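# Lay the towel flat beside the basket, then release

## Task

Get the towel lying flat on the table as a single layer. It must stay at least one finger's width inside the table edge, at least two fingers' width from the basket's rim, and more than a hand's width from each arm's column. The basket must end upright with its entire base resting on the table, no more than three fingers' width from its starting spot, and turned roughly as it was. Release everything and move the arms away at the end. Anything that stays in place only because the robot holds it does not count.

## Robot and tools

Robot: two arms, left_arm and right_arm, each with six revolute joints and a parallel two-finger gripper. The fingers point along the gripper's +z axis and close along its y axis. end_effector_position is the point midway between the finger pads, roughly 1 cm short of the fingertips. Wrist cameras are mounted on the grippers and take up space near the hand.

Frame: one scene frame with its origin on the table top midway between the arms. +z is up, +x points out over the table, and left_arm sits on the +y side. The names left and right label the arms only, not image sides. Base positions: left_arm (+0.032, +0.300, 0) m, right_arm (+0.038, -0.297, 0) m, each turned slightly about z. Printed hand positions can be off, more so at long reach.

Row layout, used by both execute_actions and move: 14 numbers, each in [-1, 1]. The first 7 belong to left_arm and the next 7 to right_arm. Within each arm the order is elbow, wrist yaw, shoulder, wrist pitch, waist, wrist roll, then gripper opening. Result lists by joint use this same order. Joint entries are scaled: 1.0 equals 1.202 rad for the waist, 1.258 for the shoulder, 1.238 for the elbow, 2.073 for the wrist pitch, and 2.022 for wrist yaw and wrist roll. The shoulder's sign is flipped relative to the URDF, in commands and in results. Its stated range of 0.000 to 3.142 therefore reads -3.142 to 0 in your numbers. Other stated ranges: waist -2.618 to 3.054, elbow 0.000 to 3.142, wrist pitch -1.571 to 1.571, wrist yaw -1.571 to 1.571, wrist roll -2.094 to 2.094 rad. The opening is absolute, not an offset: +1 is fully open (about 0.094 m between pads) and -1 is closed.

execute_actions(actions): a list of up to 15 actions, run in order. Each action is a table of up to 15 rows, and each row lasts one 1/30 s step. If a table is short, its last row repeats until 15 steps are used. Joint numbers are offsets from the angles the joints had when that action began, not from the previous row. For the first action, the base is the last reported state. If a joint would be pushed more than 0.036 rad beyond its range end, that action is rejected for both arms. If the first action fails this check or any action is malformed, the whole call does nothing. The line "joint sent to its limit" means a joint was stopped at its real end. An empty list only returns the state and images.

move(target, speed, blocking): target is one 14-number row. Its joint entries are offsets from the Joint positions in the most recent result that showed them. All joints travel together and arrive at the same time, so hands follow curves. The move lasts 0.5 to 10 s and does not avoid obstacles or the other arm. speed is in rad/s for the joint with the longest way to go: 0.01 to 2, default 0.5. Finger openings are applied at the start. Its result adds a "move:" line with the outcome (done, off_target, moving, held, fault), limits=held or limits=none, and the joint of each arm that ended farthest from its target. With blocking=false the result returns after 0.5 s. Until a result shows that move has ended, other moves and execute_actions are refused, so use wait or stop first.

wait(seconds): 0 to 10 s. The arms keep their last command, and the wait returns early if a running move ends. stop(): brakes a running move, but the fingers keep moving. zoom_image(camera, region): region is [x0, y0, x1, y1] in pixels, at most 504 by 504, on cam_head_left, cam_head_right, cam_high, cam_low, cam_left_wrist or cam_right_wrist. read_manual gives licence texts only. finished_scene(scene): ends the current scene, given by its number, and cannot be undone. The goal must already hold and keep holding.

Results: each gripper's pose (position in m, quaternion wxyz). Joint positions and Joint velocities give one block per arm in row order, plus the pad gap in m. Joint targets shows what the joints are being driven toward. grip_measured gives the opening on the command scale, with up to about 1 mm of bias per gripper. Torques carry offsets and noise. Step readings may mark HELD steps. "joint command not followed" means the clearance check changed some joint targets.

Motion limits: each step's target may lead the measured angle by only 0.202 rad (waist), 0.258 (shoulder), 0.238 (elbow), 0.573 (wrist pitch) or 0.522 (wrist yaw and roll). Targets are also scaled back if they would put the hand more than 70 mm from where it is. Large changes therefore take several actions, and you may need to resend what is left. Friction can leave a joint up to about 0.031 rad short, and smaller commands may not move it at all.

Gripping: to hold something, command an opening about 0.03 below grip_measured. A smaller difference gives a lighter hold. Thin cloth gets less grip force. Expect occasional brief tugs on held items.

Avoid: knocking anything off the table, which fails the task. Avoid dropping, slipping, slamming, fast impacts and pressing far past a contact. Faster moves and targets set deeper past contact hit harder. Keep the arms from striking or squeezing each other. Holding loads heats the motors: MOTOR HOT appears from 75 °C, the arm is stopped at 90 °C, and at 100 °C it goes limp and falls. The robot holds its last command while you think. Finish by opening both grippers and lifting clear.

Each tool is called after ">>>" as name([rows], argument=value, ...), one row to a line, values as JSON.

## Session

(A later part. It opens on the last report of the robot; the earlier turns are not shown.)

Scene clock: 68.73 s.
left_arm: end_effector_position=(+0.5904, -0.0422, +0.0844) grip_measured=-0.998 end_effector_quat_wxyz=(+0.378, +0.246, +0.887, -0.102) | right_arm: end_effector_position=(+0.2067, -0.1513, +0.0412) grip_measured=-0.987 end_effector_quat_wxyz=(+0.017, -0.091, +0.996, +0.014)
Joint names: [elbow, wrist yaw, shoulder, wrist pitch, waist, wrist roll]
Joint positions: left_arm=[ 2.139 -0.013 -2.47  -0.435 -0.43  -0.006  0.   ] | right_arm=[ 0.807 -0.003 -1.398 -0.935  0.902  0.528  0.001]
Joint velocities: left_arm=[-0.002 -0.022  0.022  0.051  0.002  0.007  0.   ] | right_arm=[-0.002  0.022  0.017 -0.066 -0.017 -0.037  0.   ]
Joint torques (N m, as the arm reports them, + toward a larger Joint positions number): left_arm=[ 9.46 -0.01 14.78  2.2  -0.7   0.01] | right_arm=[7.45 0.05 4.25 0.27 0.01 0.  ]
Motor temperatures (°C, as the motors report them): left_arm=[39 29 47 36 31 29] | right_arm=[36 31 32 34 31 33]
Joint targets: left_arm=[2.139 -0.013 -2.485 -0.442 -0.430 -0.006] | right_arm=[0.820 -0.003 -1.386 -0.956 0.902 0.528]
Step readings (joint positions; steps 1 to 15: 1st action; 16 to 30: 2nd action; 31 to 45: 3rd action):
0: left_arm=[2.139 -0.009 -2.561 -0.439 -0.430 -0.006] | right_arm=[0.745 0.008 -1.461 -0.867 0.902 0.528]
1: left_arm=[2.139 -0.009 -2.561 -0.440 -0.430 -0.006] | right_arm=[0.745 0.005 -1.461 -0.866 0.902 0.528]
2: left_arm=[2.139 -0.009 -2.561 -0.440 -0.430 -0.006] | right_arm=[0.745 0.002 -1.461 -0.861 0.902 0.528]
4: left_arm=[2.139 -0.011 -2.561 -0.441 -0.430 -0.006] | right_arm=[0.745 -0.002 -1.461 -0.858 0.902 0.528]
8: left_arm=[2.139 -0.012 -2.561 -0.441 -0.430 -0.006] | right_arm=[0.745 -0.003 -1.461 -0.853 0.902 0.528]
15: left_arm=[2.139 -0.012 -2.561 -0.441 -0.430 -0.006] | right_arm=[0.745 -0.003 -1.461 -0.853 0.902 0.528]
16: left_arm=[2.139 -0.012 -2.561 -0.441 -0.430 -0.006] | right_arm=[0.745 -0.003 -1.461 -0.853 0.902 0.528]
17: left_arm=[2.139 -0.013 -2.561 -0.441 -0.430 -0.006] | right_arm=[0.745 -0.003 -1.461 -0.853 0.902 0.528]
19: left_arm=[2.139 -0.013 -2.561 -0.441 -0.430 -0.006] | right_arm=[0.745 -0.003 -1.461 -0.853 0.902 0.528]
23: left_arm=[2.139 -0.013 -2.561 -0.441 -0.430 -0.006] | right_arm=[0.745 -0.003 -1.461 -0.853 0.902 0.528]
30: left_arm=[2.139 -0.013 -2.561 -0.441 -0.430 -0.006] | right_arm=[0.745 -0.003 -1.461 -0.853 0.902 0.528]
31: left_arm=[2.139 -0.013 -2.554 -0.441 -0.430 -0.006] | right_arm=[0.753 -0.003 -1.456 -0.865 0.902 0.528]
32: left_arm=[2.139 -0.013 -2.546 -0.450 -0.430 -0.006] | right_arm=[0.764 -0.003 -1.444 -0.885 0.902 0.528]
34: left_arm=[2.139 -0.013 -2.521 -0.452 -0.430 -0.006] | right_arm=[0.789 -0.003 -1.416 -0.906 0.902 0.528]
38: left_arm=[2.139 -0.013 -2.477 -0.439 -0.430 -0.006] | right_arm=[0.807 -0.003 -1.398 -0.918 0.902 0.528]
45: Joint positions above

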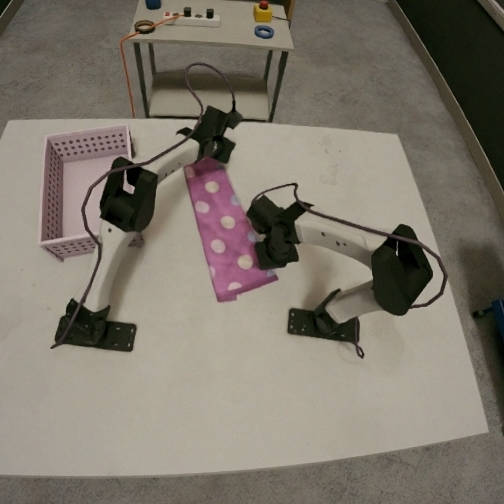

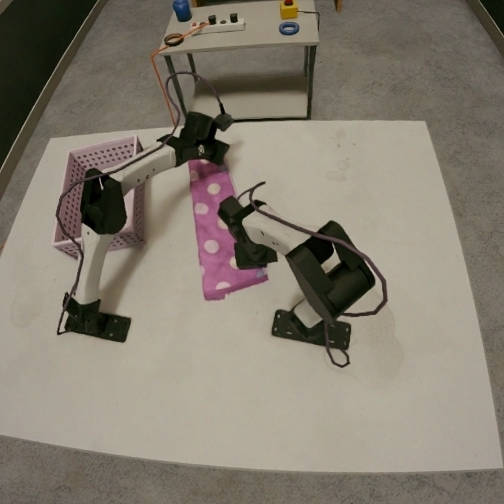

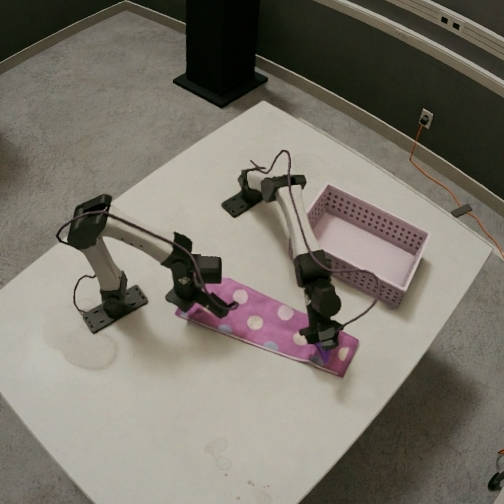

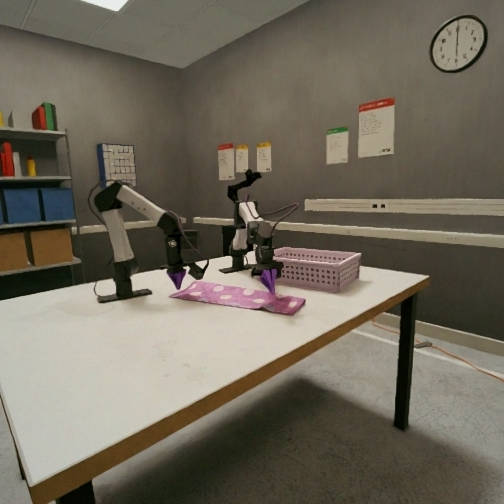

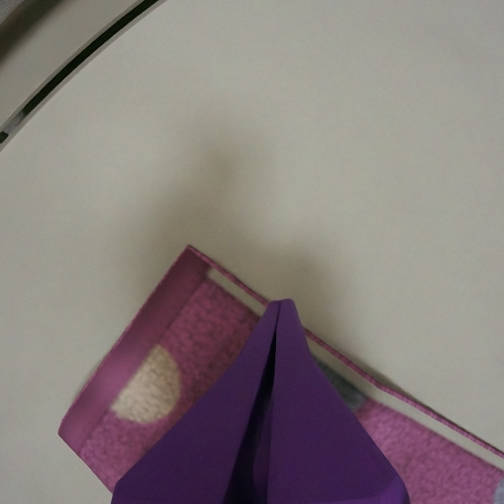

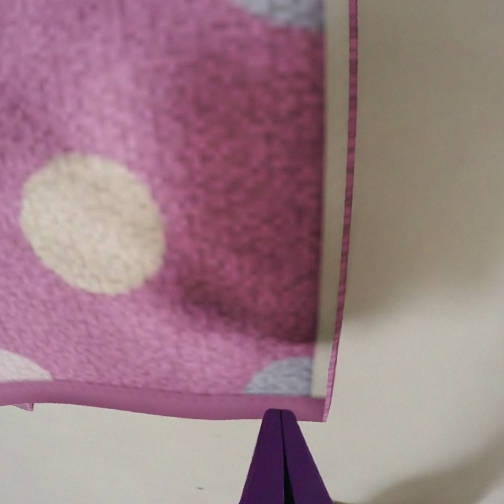

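>>> move(target=[-0.6,0,0.7,-0.2,0.2,0,0.4, 0.095,0,-0.14,0.012,-0.07,-0.815,0.4], speed=1)

>>> move(target=[0,0,0,0,0,0,0.4, -0.07,0,-0.075,0.05,0,0,0.4], speed=0.2)

>>> execute_actions([
  [[0,0,0,0,0,0,0.4,-0.045,0,-0.045,0,0,0,0]],
  [[0,0,0,0,0,0,0.4,-0.045,0,-0.045,0,0,0,-0.5]],
])

Scene clock: 80.17 s.
left_arm: end_effector_position=(+0.4199, +0.1725, +0.1855) grip_measured=+0.398 end_effector_quat_wxyz=(+0.273, +0.150, +0.949, -0.039) | right_arm: end_effector_position=(+0.2345, -0.1506, +0.0305) grip_measured=+0.398 end_effector_quat_wxyz=(+0.005, +0.768, -0.641, -0.003)
Joint names: [elbow, wrist yaw, shoulder, wrist pitch, waist, wrist roll]
Joint positions: left_arm=[ 1.421 -0.013 -1.596 -0.837 -0.2   -0.006  0.066] | right_arm=[ 0.903 -0.003 -1.555 -0.928  0.83  -1.114  0.066]
Joint velocities: left_arm=[ 0.007  0.066  0.007  0.022  0.002  0.007 -0.001] | right_arm=[ 0.002  0.007  0.002  0.037 -0.007  0.007  0.   ]
Joint torques (N m, as the arm reports them, + toward a larger Joint positions number): left_arm=[ 7.14 -0.02  8.64  1.74 -0.01  0.01] | right_arm=[ 7.83 -0.07  3.25  0.46 -0.79 -0.05]
Motor temperatures (°C, as the motors report them): left_arm=[39 29 50 37 31 29] | right_arm=[38 31 33 33 31 33]
Joint targets: left_arm=[1.396 -0.013 -1.590 -0.850 -0.190 -0.006] | right_arm=[0.925 -0.003 -1.574 -0.910 0.819 -1.120]
move: off_target (left_arm, right_arm); limits=none; left_arm: farthest joint: the elbow, 0.025 radians from its target (0.743 radians at the start); right_arm: farthest joint: the elbow, 0.022 radians from its target (0.118 radians at the start)

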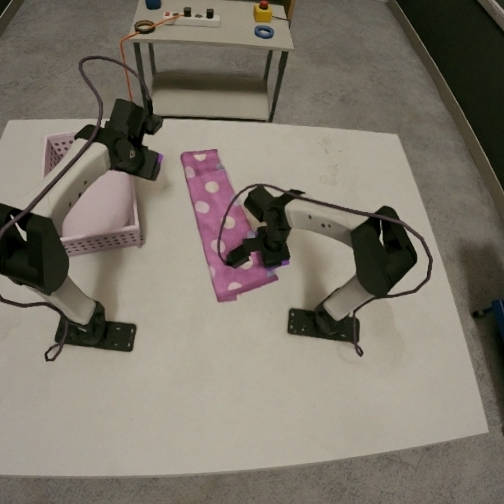

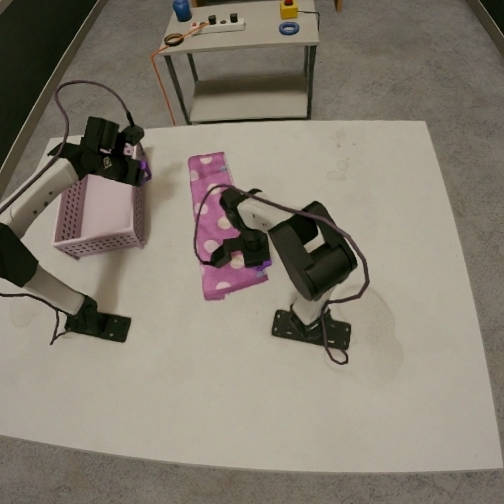

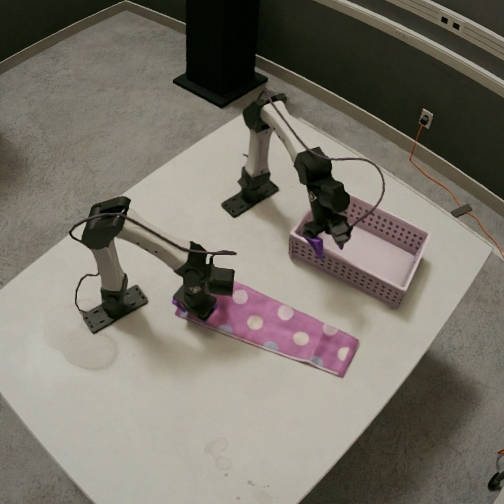

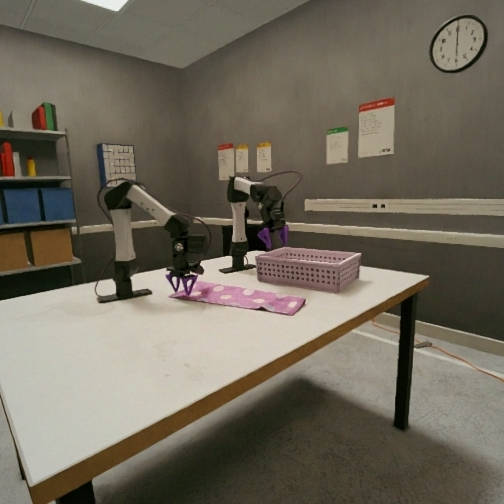

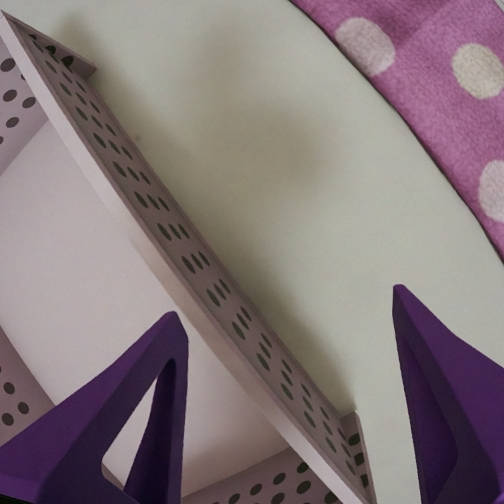

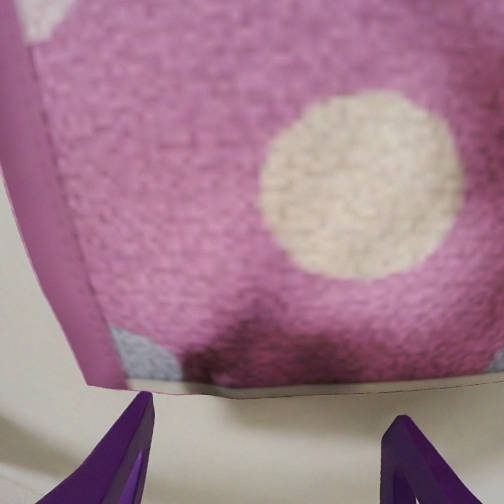

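Scene clock: 80.93 s.
left_arm: end_effector_position=(+0.4199, +0.1725, +0.1855) grip_measured=+0.398 end_effector_quat_wxyz=(+0.273, +0.150, +0.949, -0.039) | right_arm: end_effector_position=(+0.2320, -0.1532, +0.0138) grip_measured=+0.398 end_effector_quat_wxyz=(+0.016, +0.768, -0.641, -0.004)
Joint names: [elbow, wrist yaw, shoulder, wrist pitch, waist, wrist roll]
Joint positions: left_arm=[ 1.421 -0.013 -1.596 -0.837 -0.2   -0.006  0.066] | right_arm=[ 0.868 -0.    -1.595 -0.878  0.83  -1.114  0.066]
Joint velocities: left_arm=[-0.002 -0.051  0.012 -0.081 -0.007 -0.022 -0.001] | right_arm=[-0.002 -0.022  0.007  0.022 -0.017 -0.037  0.001]
Joint torques (N m, as the arm reports them, + toward a larger Joint positions number): left_arm=[ 9.09 -0.02  8.16  1.87 -0.7   0.01] | right_arm=[ 2.02 -0.1   1.04  0.79  0.02  0.01]
Motor temperatures (°C, as the motors report them): left_arm=[39 29 50 37 31 29] | right_arm=[37 31 33 33 31 33]
Joint targets: left_arm=[1.421 -0.013 -1.596 -0.837 -0.200 -0.006] | right_arm=[0.816 -0.004 -1.650 -0.825 0.830 -1.114]
move: off_target (right_arm); limits=none; left_arm: farthest joint: the waist, 0.000 radians from its target (0.000 radians at the start); right_arm: farthest joint: the shoulder, 0.055 radians from its target (0.094 radians at the start)

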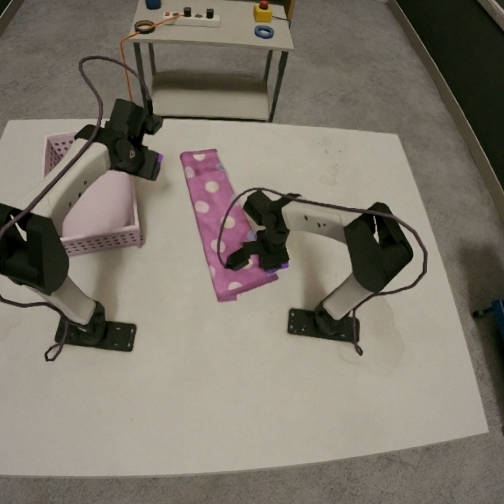

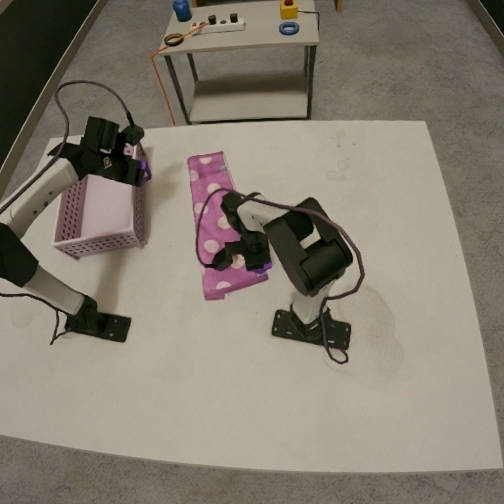

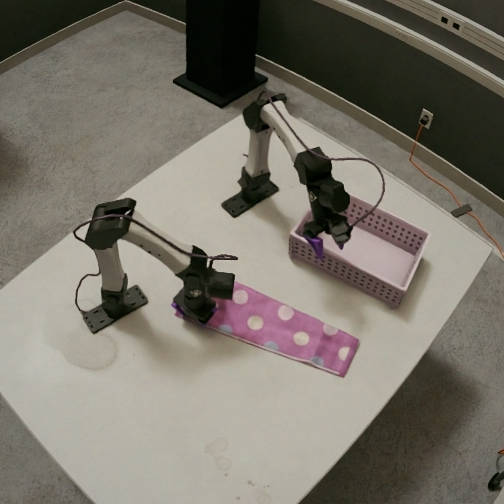

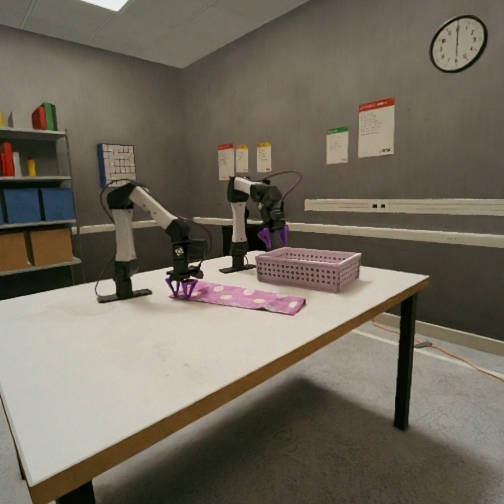

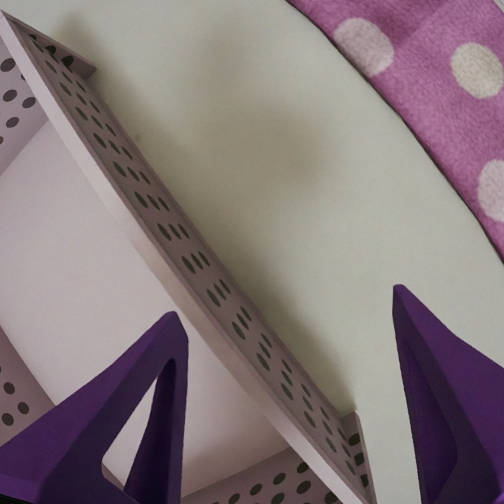

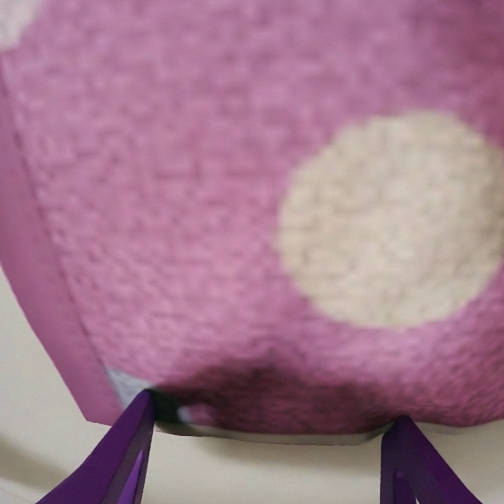

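Scene clock: 81.93 s.
left_arm: end_effector_position=(+0.4199, +0.1725, +0.1855) grip_measured=+0.398 end_effector_quat_wxyz=(+0.273, +0.150, +0.949, -0.039) | right_arm: end_effector_position=(+0.2362, -0.1525, +0.0133) grip_measured=-0.498 end_effector_quat_wxyz=(+0.011, +0.768, -0.641, +0.003)
Joint names: [elbow, wrist yaw, shoulder, wrist pitch, waist, wrist roll]
Joint positions: left_arm=[ 1.421 -0.013 -1.596 -0.837 -0.2   -0.006  0.066] | right_arm=[ 0.868  0.011 -1.596 -0.862  0.83  -1.114  0.024]
Joint velocities: left_arm=[-0.007  0.007 -0.002  0.037  0.002  0.022 -0.   ] | right_arm=[-0.017  0.007 -0.012  0.022  0.002  0.022  0.001]
Joint torques (N m, as the arm reports them, + toward a larger Joint positions number): left_arm=[ 9.1  -0.02  8.15  1.87 -0.7   0.01] | right_arm=[ 1.76 -0.07  0.92  0.21  0.01 -0.01]
Motor temperatures (°C, as the motors report them): left_arm=[39 29 50 37 31 29] | right_arm=[37 31 33 33 31 33]
Joint targets: left_arm=[1.421 -0.013 -1.596 -0.837 -0.200 -0.006] | right_arm=[0.812 0.010 -1.653 -0.864 0.830 -1.114]
Step readings (joint positions; steps 1 to 15: 1st action; 16 to 30: 2nd action):
0: left_arm=[1.421 -0.013 -1.596 -0.837 -0.200 -0.006] | right_arm=[0.868 -0.000 -1.595 -0.878 0.830 -1.114]
1: left_arm=[1.421 -0.013 -1.596 -0.837 -0.200 -0.006] | right_arm=[0.868 0.001 -1.595 -0.878 0.830 -1.114]
2: left_arm=[1.421 -0.013 -1.596 -0.837 -0.200 -0.006] | right_arm=[0.868 0.006 -1.596 -0.870 0.830 -1.114]
4: left_arm=[1.421 -0.013 -1.596 -0.837 -0.200 -0.006] | right_arm=[0.868 0.010 -1.596 -0.865 0.830 -1.114]
8: left_arm=[1.421 -0.013 -1.596 -0.837 -0.200 -0.006] | right_arm=[0.868 0.010 -1.596 -0.864 0.830 -1.114]
15: left_arm=[1.421 -0.013 -1.596 -0.837 -0.200 -0.006] | right_arm=[0.868 0.010 -1.596 -0.864 0.830 -1.114]
16: left_arm=[1.421 -0.013 -1.596 -0.837 -0.200 -0.006] | right_arm=[0.868 0.011 -1.596 -0.863 0.830 -1.114]
17: left_arm=[1.421 -0.013 -1.596 -0.837 -0.200 -0.006] | right_arm=[0.868 0.011 -1.596 -0.862 0.830 -1.114]
19: left_arm=[1.421 -0.013 -1.596 -0.837 -0.200 -0.006] | right_arm=[0.868 0.011 -1.596 -0.862 0.830 -1.114]
23: left_arm=[1.421 -0.013 -1.596 -0.837 -0.200 -0.006] | right_arm=[0.868 0.011 -1.596 -0.862 0.830 -1.114]
30: Joint positions above

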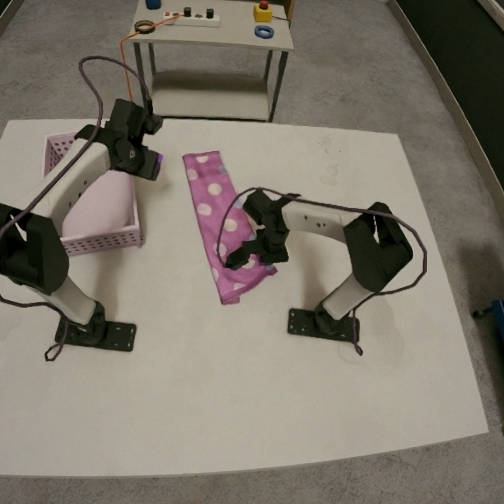

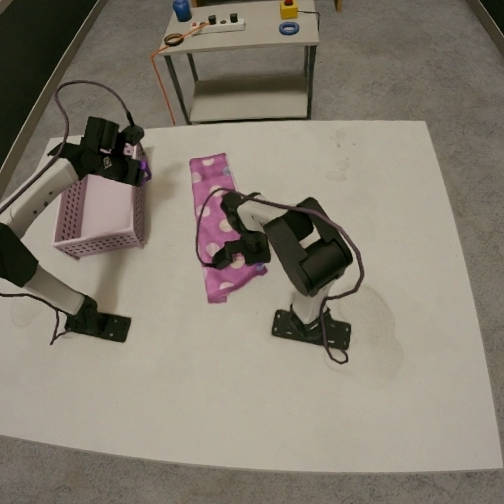

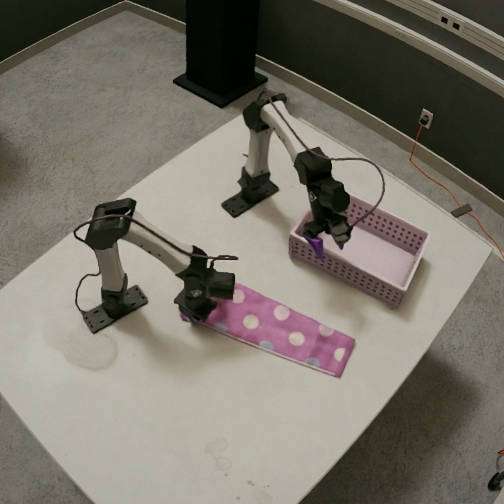

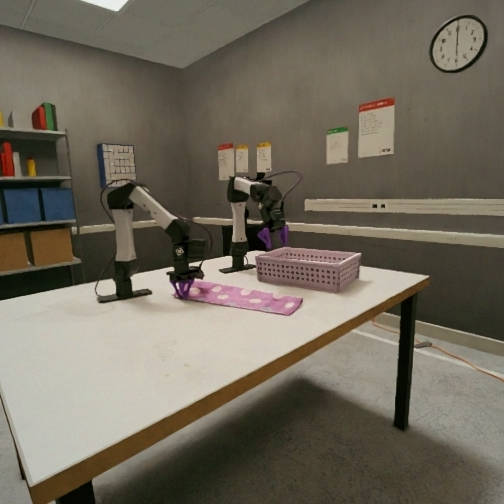

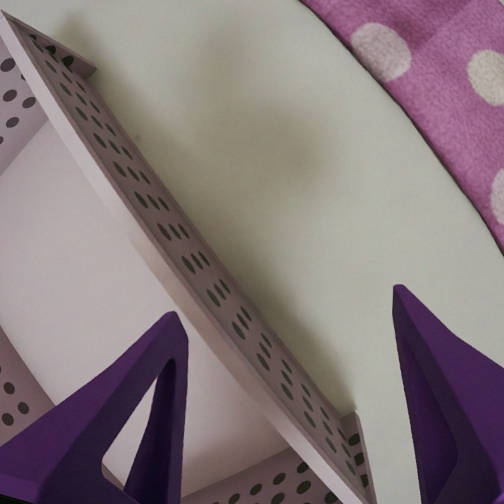

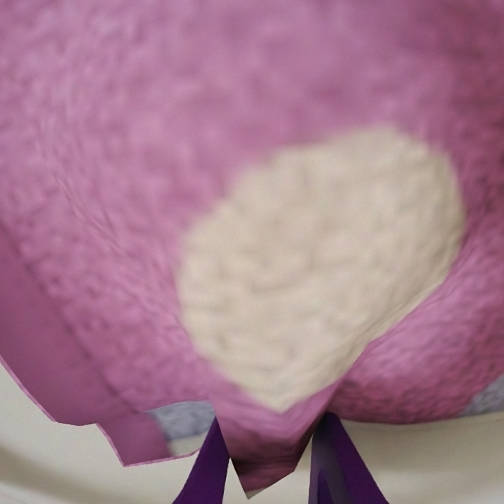

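>>> move(target=[0.545,0,-0.69,0.132,-0.19,0,0.4, -0.03,0,-0.03,0,0,0,-1], speed=0.7)

Scene clock: 88.60 s.
left_arm: end_effector_position=(+0.5604, -0.0198, +0.0470) grip_measured=+0.398 end_effector_quat_wxyz=(+0.297, +0.253, +0.918, -0.078) | right_arm: end_effector_position=(+0.2371, -0.1519, +0.0142) grip_measured=-0.906 end_effector_quat_wxyz=(+0.009, +0.768, -0.641, +0.004)
Joint names: [elbow, wrist yaw, shoulder, wrist pitch, waist, wrist roll]
Joint positions: left_arm=[ 2.08  -0.013 -2.456 -0.571 -0.425 -0.006  0.066] | right_arm=[ 0.87   0.012 -1.594 -0.862  0.83  -1.114  0.004]
Joint velocities: left_arm=[-0.002 -0.022 -0.012  0.007 -0.007  0.007  0.001] | right_arm=[ 0.007  0.007 -0.007  0.007  0.007 -0.007  0.   ]
Joint torques (N m, as the arm reports them, + toward a larger Joint positions number): left_arm=[10.41 -0.02 15.13  2.06 -0.95  0.01] | right_arm=[ 2.99 -0.06  2.05  0.25  0.    0.  ]
Motor temperatures (°C, as the motors report them): left_arm=[40 29 49 37 31 29] | right_arm=[37 31 33 33 31 33]
Joint targets: left_arm=[2.096 -0.013 -2.464 -0.564 -0.428 -0.006] | right_arm=[0.831 0.011 -1.634 -0.862 0.830 -1.114]
move: off_target (right_arm); limits=none; left_arm: farthest joint: the elbow, 0.016 radians from its target (0.675 radians at the start); right_arm: farthest joint: the elbow, 0.040 radians from its target (0.037 radians at the start)

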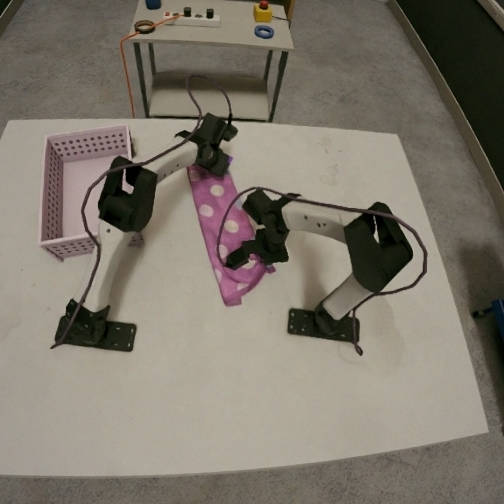

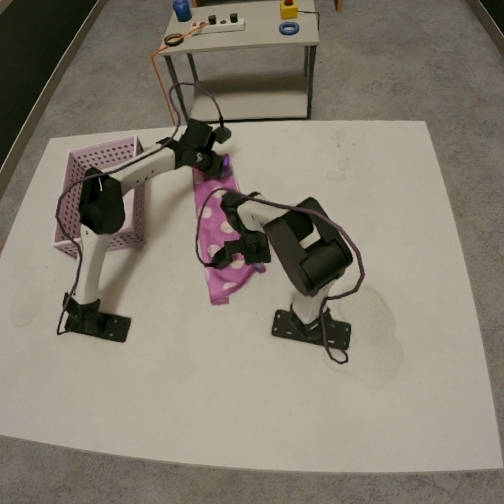

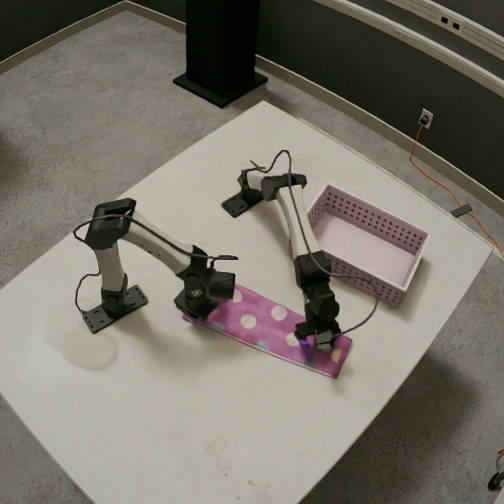

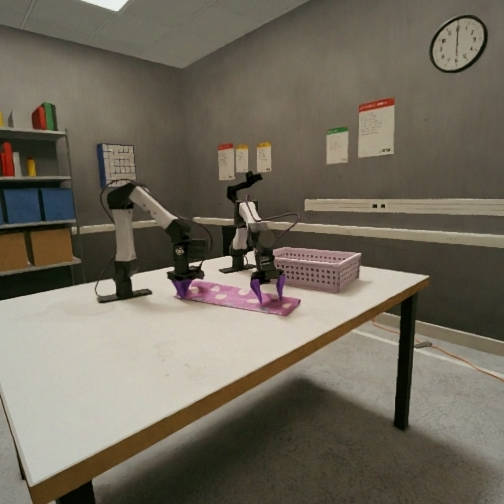

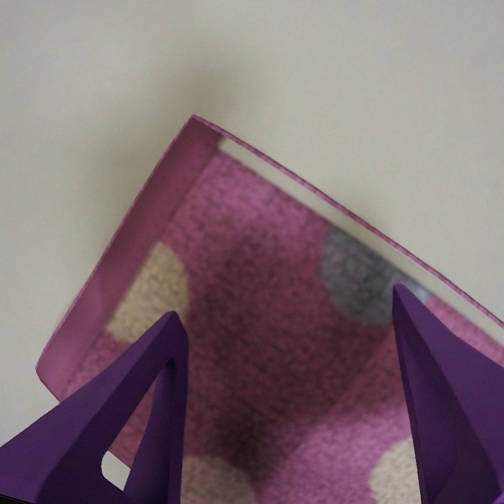

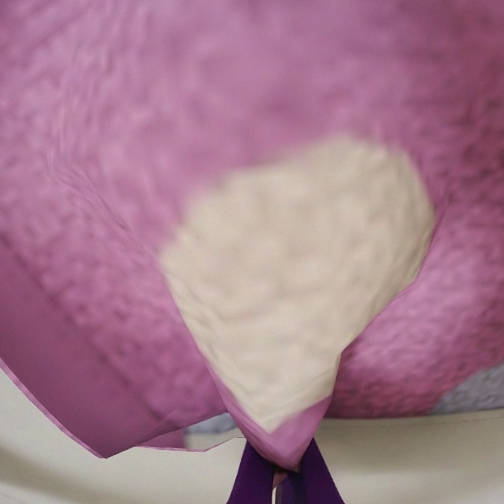

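>>> move(target=[0,0,-0.05,0.075,0.025,0,0.3, -0.02,0,-0.02,0,0,0,-1], speed=0.3)

>>> move(target=[0,0,-0.075,0,0,0,0.3, -0.02,0,-0.02,0,0,0,-1], speed=0.1)

Scene clock: 94.13 s.
left_arm: end_effector_position=(+0.5893, -0.0205, +0.0416) grip_measured=+0.302 end_effector_quat_wxyz=(+0.344, +0.238, +0.904, -0.087) | right_arm: end_effector_position=(+0.2371, -0.1519, +0.0142) grip_measured=-0.906 end_effector_quat_wxyz=(+0.009, +0.768, -0.641, +0.004)
Joint names: [elbow, wrist yaw, shoulder, wrist pitch, waist, wrist roll]
Joint positions: left_arm=[ 2.08  -0.013 -2.502 -0.423 -0.402 -0.006  0.061] | right_arm=[ 0.87   0.012 -1.594 -0.862  0.83  -1.114  0.004]
Joint velocities: left_arm=[-0.007  0.022 -0.012 -0.007  0.002  0.022 -0.   ] | right_arm=[-0.017  0.037  0.022 -0.007 -0.002  0.037 -0.   ]
Joint torques (N m, as the arm reports them, + toward a larger Joint positions number): left_arm=[ 9.25 -0.02 14.8   2.24 -0.17  0.01] | right_arm=[ 4.13 -0.06  2.99  0.25  0.03  0.  ]
Motor temperatures (°C, as the motors report them): left_arm=[40 29 51 37 31 29] | right_arm=[37 31 33 33 31 33]
Joint targets: left_arm=[2.080 -0.013 -2.519 -0.415 -0.395 -0.006] | right_arm=[0.846 0.012 -1.620 -0.862 0.830 -1.114]
move: off_target (right_arm); limits=none; left_arm: farthest joint: the shoulder, 0.017 radians from its target (0.063 radians at the start); right_arm: farthest joint: the shoulder, 0.025 radians from its target (0.025 radians at the start)

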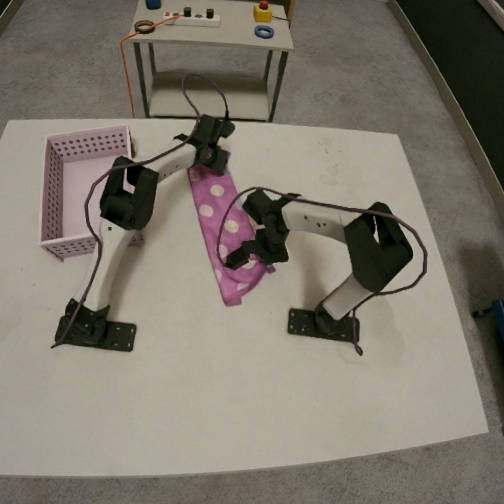

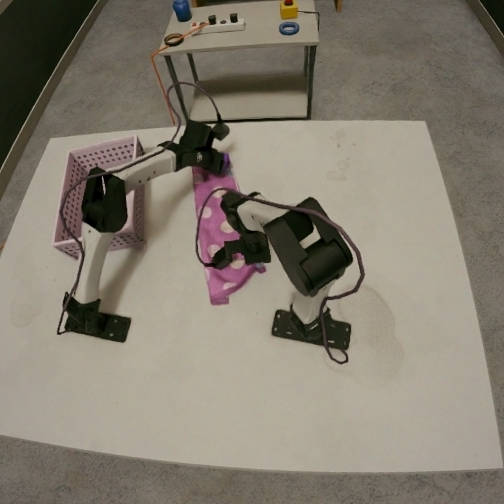

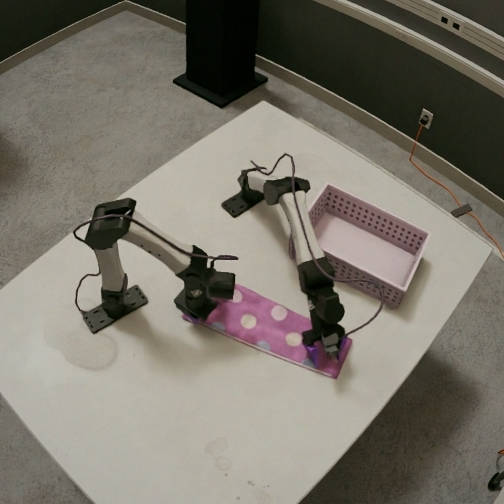

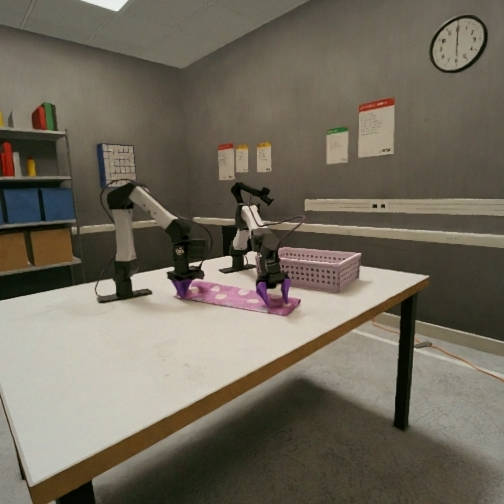

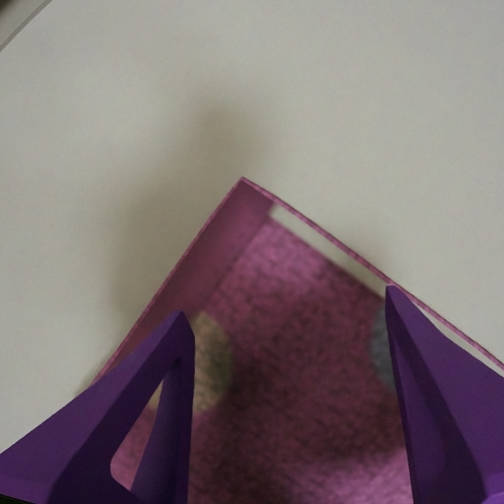

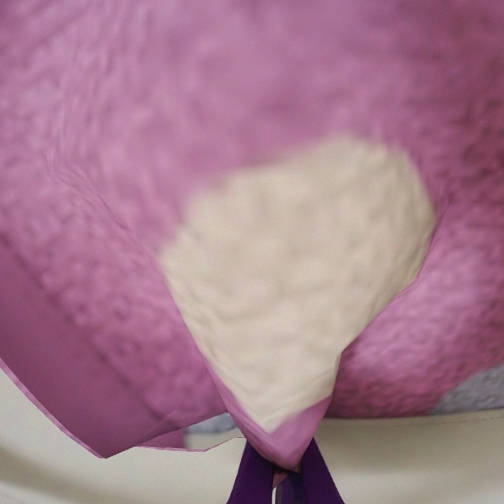

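Scene clock: 95.53 s.
left_arm: end_effector_position=(+0.5950, -0.0226, +0.0265) grip_measured=+0.302 end_effector_quat_wxyz=(+0.350, +0.237, +0.902, -0.086) | right_arm: end_effector_position=(+0.2371, -0.1519, +0.0142) grip_measured=-0.906 end_effector_quat_wxyz=(+0.009, +0.768, -0.641, +0.004)
Joint names: [elbow, wrist yaw, shoulder, wrist pitch, waist, wrist roll]
Joint positions: left_arm=[ 2.08  -0.019 -2.539 -0.374 -0.402 -0.004  0.061] | right_arm=[ 0.87   0.012 -1.594 -0.862  0.83  -1.114  0.004]
Joint velocities: left_arm=[-0.002  0.007  0.012  0.007  0.007 -0.022  0.   ] | right_arm=[ 0.007 -0.007  0.022  0.066 -0.017 -0.037 -0.   ]
Joint torques (N m, as the arm reports them, + toward a larger Joint positions number): left_arm=[ 9.25  0.04 11.8   1.65 -0.67  0.  ] | right_arm=[ 4.12 -0.06  2.99  0.25  0.03  0.  ]
Motor temperatures (°C, as the motors report them): left_arm=[40 29 52 37 31 29] | right_arm=[37 31 33 33 31 33]
Joint targets: left_arm=[2.080 -0.012 -2.596 -0.423 -0.402 -0.006] | right_arm=[0.846 0.012 -1.620 -0.862 0.830 -1.114]
move: off_target (left_arm, right_arm); limits=none; left_arm: farthest joint: the shoulder, 0.058 radians from its target (0.095 radians at the start); right_arm: farthest joint: the shoulder, 0.025 radians from its target (0.025 radians at the start)

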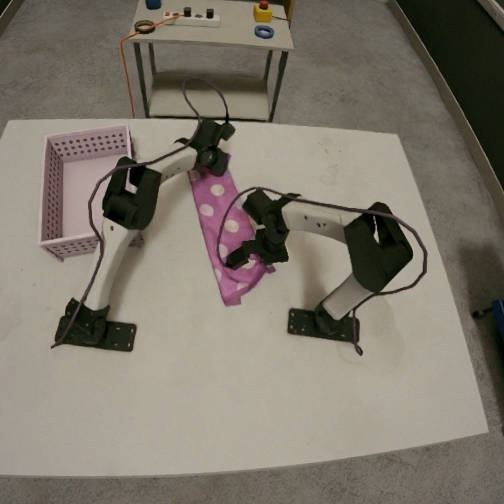

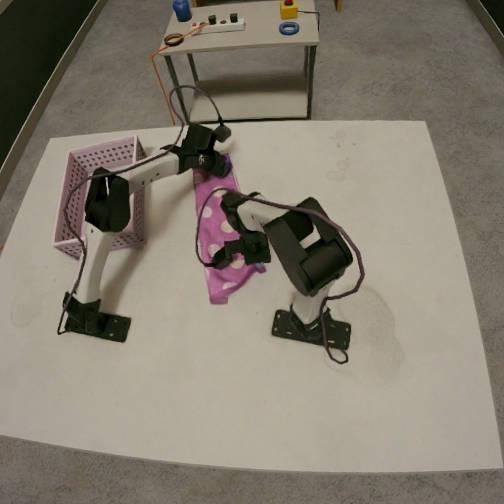

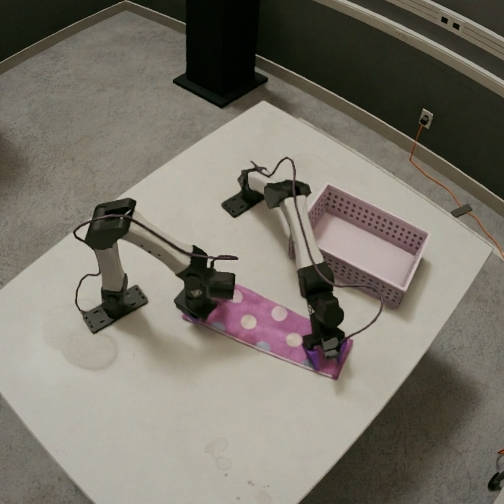

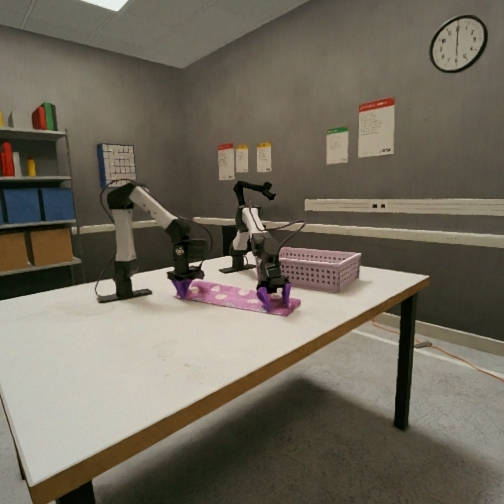

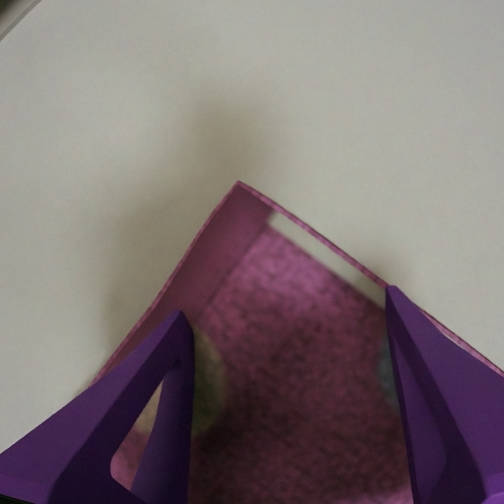

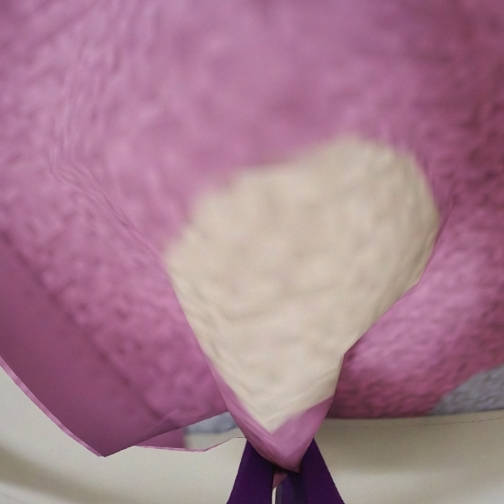

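Give slack with the right (elbow up moves it out) and close the left with waist drifting toward the near finger.

>>> execute_actions([
  [[-0.02,0,-0.07,-0.05,-0.015,0,-0.1,0.06,0,0,0,0,0,-1]],
  [[-0.02,0,-0.07,-0.05,-0.015,0,-0.5,0,0,0,0,0,0,-1]],
  [[-0.02,0,-0.06,-0.04,0,0,-1,0,0,0,0,0,0,-1]],
])

Scene clock: 101.97 s.
left_arm: end_effector_position=(+0.6038, -0.0187, +0.0269) grip_measured=-0.864 end_effector_quat_wxyz=(+0.368, +0.228, +0.899, -0.069) | right_arm: end_effector_position=(+0.2530, -0.1403, +0.0277) grip_measured=-0.906 end_effector_quat_wxyz=(-0.017, +0.767, -0.641, +0.011)
Joint names: [elbow, wrist yaw, shoulder, wrist pitch, waist, wrist roll]
Joint positions: left_arm=[ 2.08  -0.064 -2.548 -0.337 -0.402 -0.001  0.006] | right_arm=[ 0.929  0.012 -1.594 -0.867  0.83  -1.114  0.004]
Joint velocities: left_arm=[-0.002  0.022  0.002  0.007 -0.012  0.007 -0.   ] | right_arm=[-0.002  0.022 -0.012 -0.022  0.007  0.081 -0.   ]
Joint torques (N m, as the arm reports them, + toward a larger Joint positions number): left_arm=[ 7.34  0.04 10.6   1.08 -0.81  0.01] | right_arm=[ 6.23 -0.06  4.86  0.37  0.01  0.  ]
Motor temperatures (°C, as the motors report them): left_arm=[40 29 52 37 31 29] | right_arm=[37 31 33 33 31 33]
Joint targets: left_arm=[2.055 -0.056 -2.621 -0.442 -0.402 -0.002] | right_arm=[0.929 0.012 -1.594 -0.867 0.830 -1.114]
Step readings (joint positions; steps 1 to 15: 1st action; 16 to 30: 2nd action; 31 to 45: 3rd action):
0: left_arm=[2.080 -0.019 -2.539 -0.374 -0.402 -0.004] | right_arm=[0.870 0.012 -1.594 -0.862 0.830 -1.114]
1: left_arm=[2.080 -0.021 -2.541 -0.375 -0.402 -0.004] | right_arm=[0.879 0.012 -1.594 -0.866 0.830 -1.114]
2: left_arm=[2.080 -0.028 -2.543 -0.372 -0.402 -0.003] | right_arm=[0.892 0.012 -1.594 -0.869 0.830 -1.114]
4: left_arm=[2.080 -0.037 -2.544 -0.369 -0.402 -0.002] | right_arm=[0.917 0.012 -1.594 -0.868 0.830 -1.114]
8: left_arm=[2.080 -0.040 -2.544 -0.368 -0.402 -0.002] | right_arm=[0.929 0.012 -1.594 -0.867 0.830 -1.114]
15: left_arm=[2.080 -0.040 -2.544 -0.368 -0.402 -0.002] | right_arm=[0.929 0.012 -1.594 -0.867 0.830 -1.114]
16: left_arm=[2.080 -0.043 -2.544 -0.367 -0.402 -0.002] | right_arm=[0.929 0.012 -1.594 -0.867 0.830 -1.114]
17: left_arm=[2.080 -0.047 -2.544 -0.364 -0.402 -0.001] | right_arm=[0.929 0.012 -1.594 -0.867 0.830 -1.114]
19: left_arm=[2.080 -0.053 -2.546 -0.360 -0.402 -0.001] | right_arm=[0.929 0.012 -1.594 -0.867 0.830 -1.114]
23: left_arm=[2.080 -0.056 -2.546 -0.359 -0.402 -0.001] | right_arm=[0.929 0.012 -1.594 -0.867 0.830 -1.114]
30: left_arm=[2.080 -0.056 -2.546 -0.359 -0.402 -0.001] | right_arm=[0.929 0.012 -1.594 -0.867 0.830 -1.114]
31: left_arm=[2.080 -0.058 -2.546 -0.357 -0.402 -0.001] | right_arm=[0.929 0.012 -1.594 -0.867 0.830 -1.114]
32: left_arm=[2.080 -0.063 -2.546 -0.350 -0.402 -0.001] | right_arm=[0.929 0.012 -1.594 -0.867 0.830 -1.114]
34: left_arm=[2.080 -0.063 -2.546 -0.343 -0.402 -0.001] | right_arm=[0.929 0.012 -1.594 -0.867 0.830 -1.114]
38: left_arm=[2.080 -0.064 -2.548 -0.337 -0.402 -0.001] | right_arm=[0.929 0.012 -1.594 -0.867 0.830 -1.114]
45: Joint positions above

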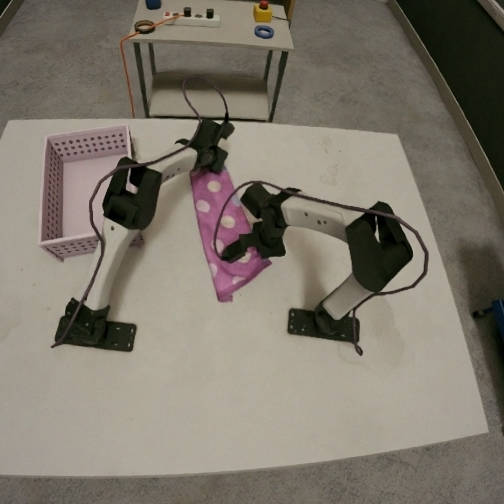

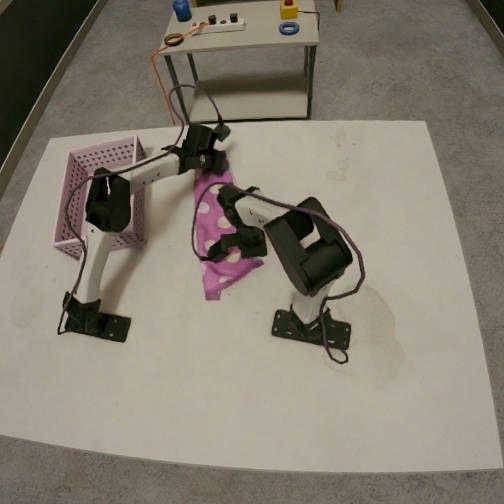

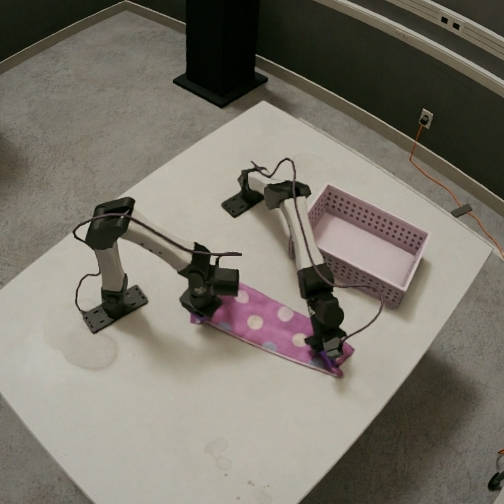

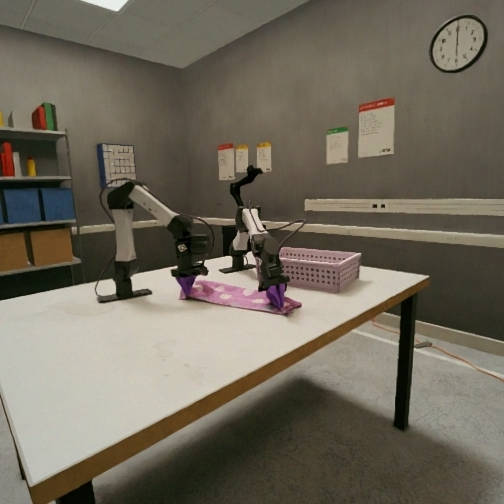

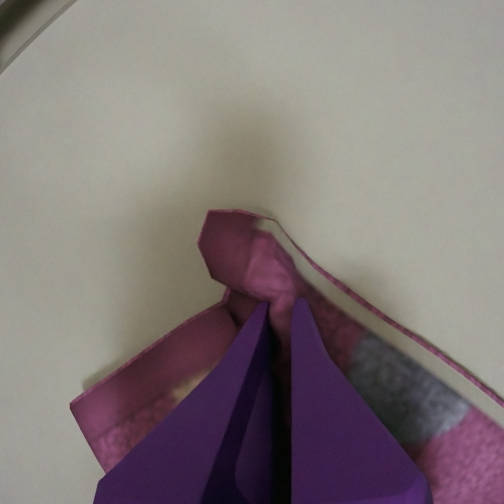

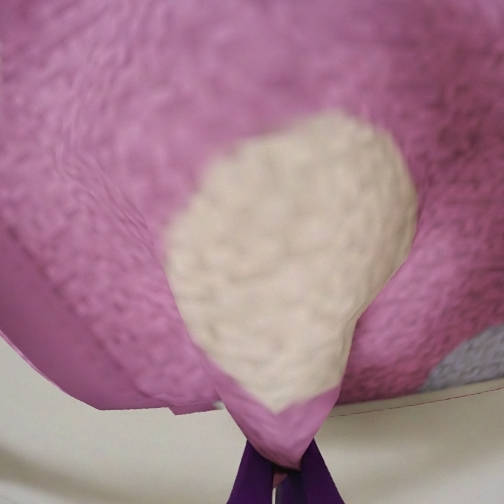

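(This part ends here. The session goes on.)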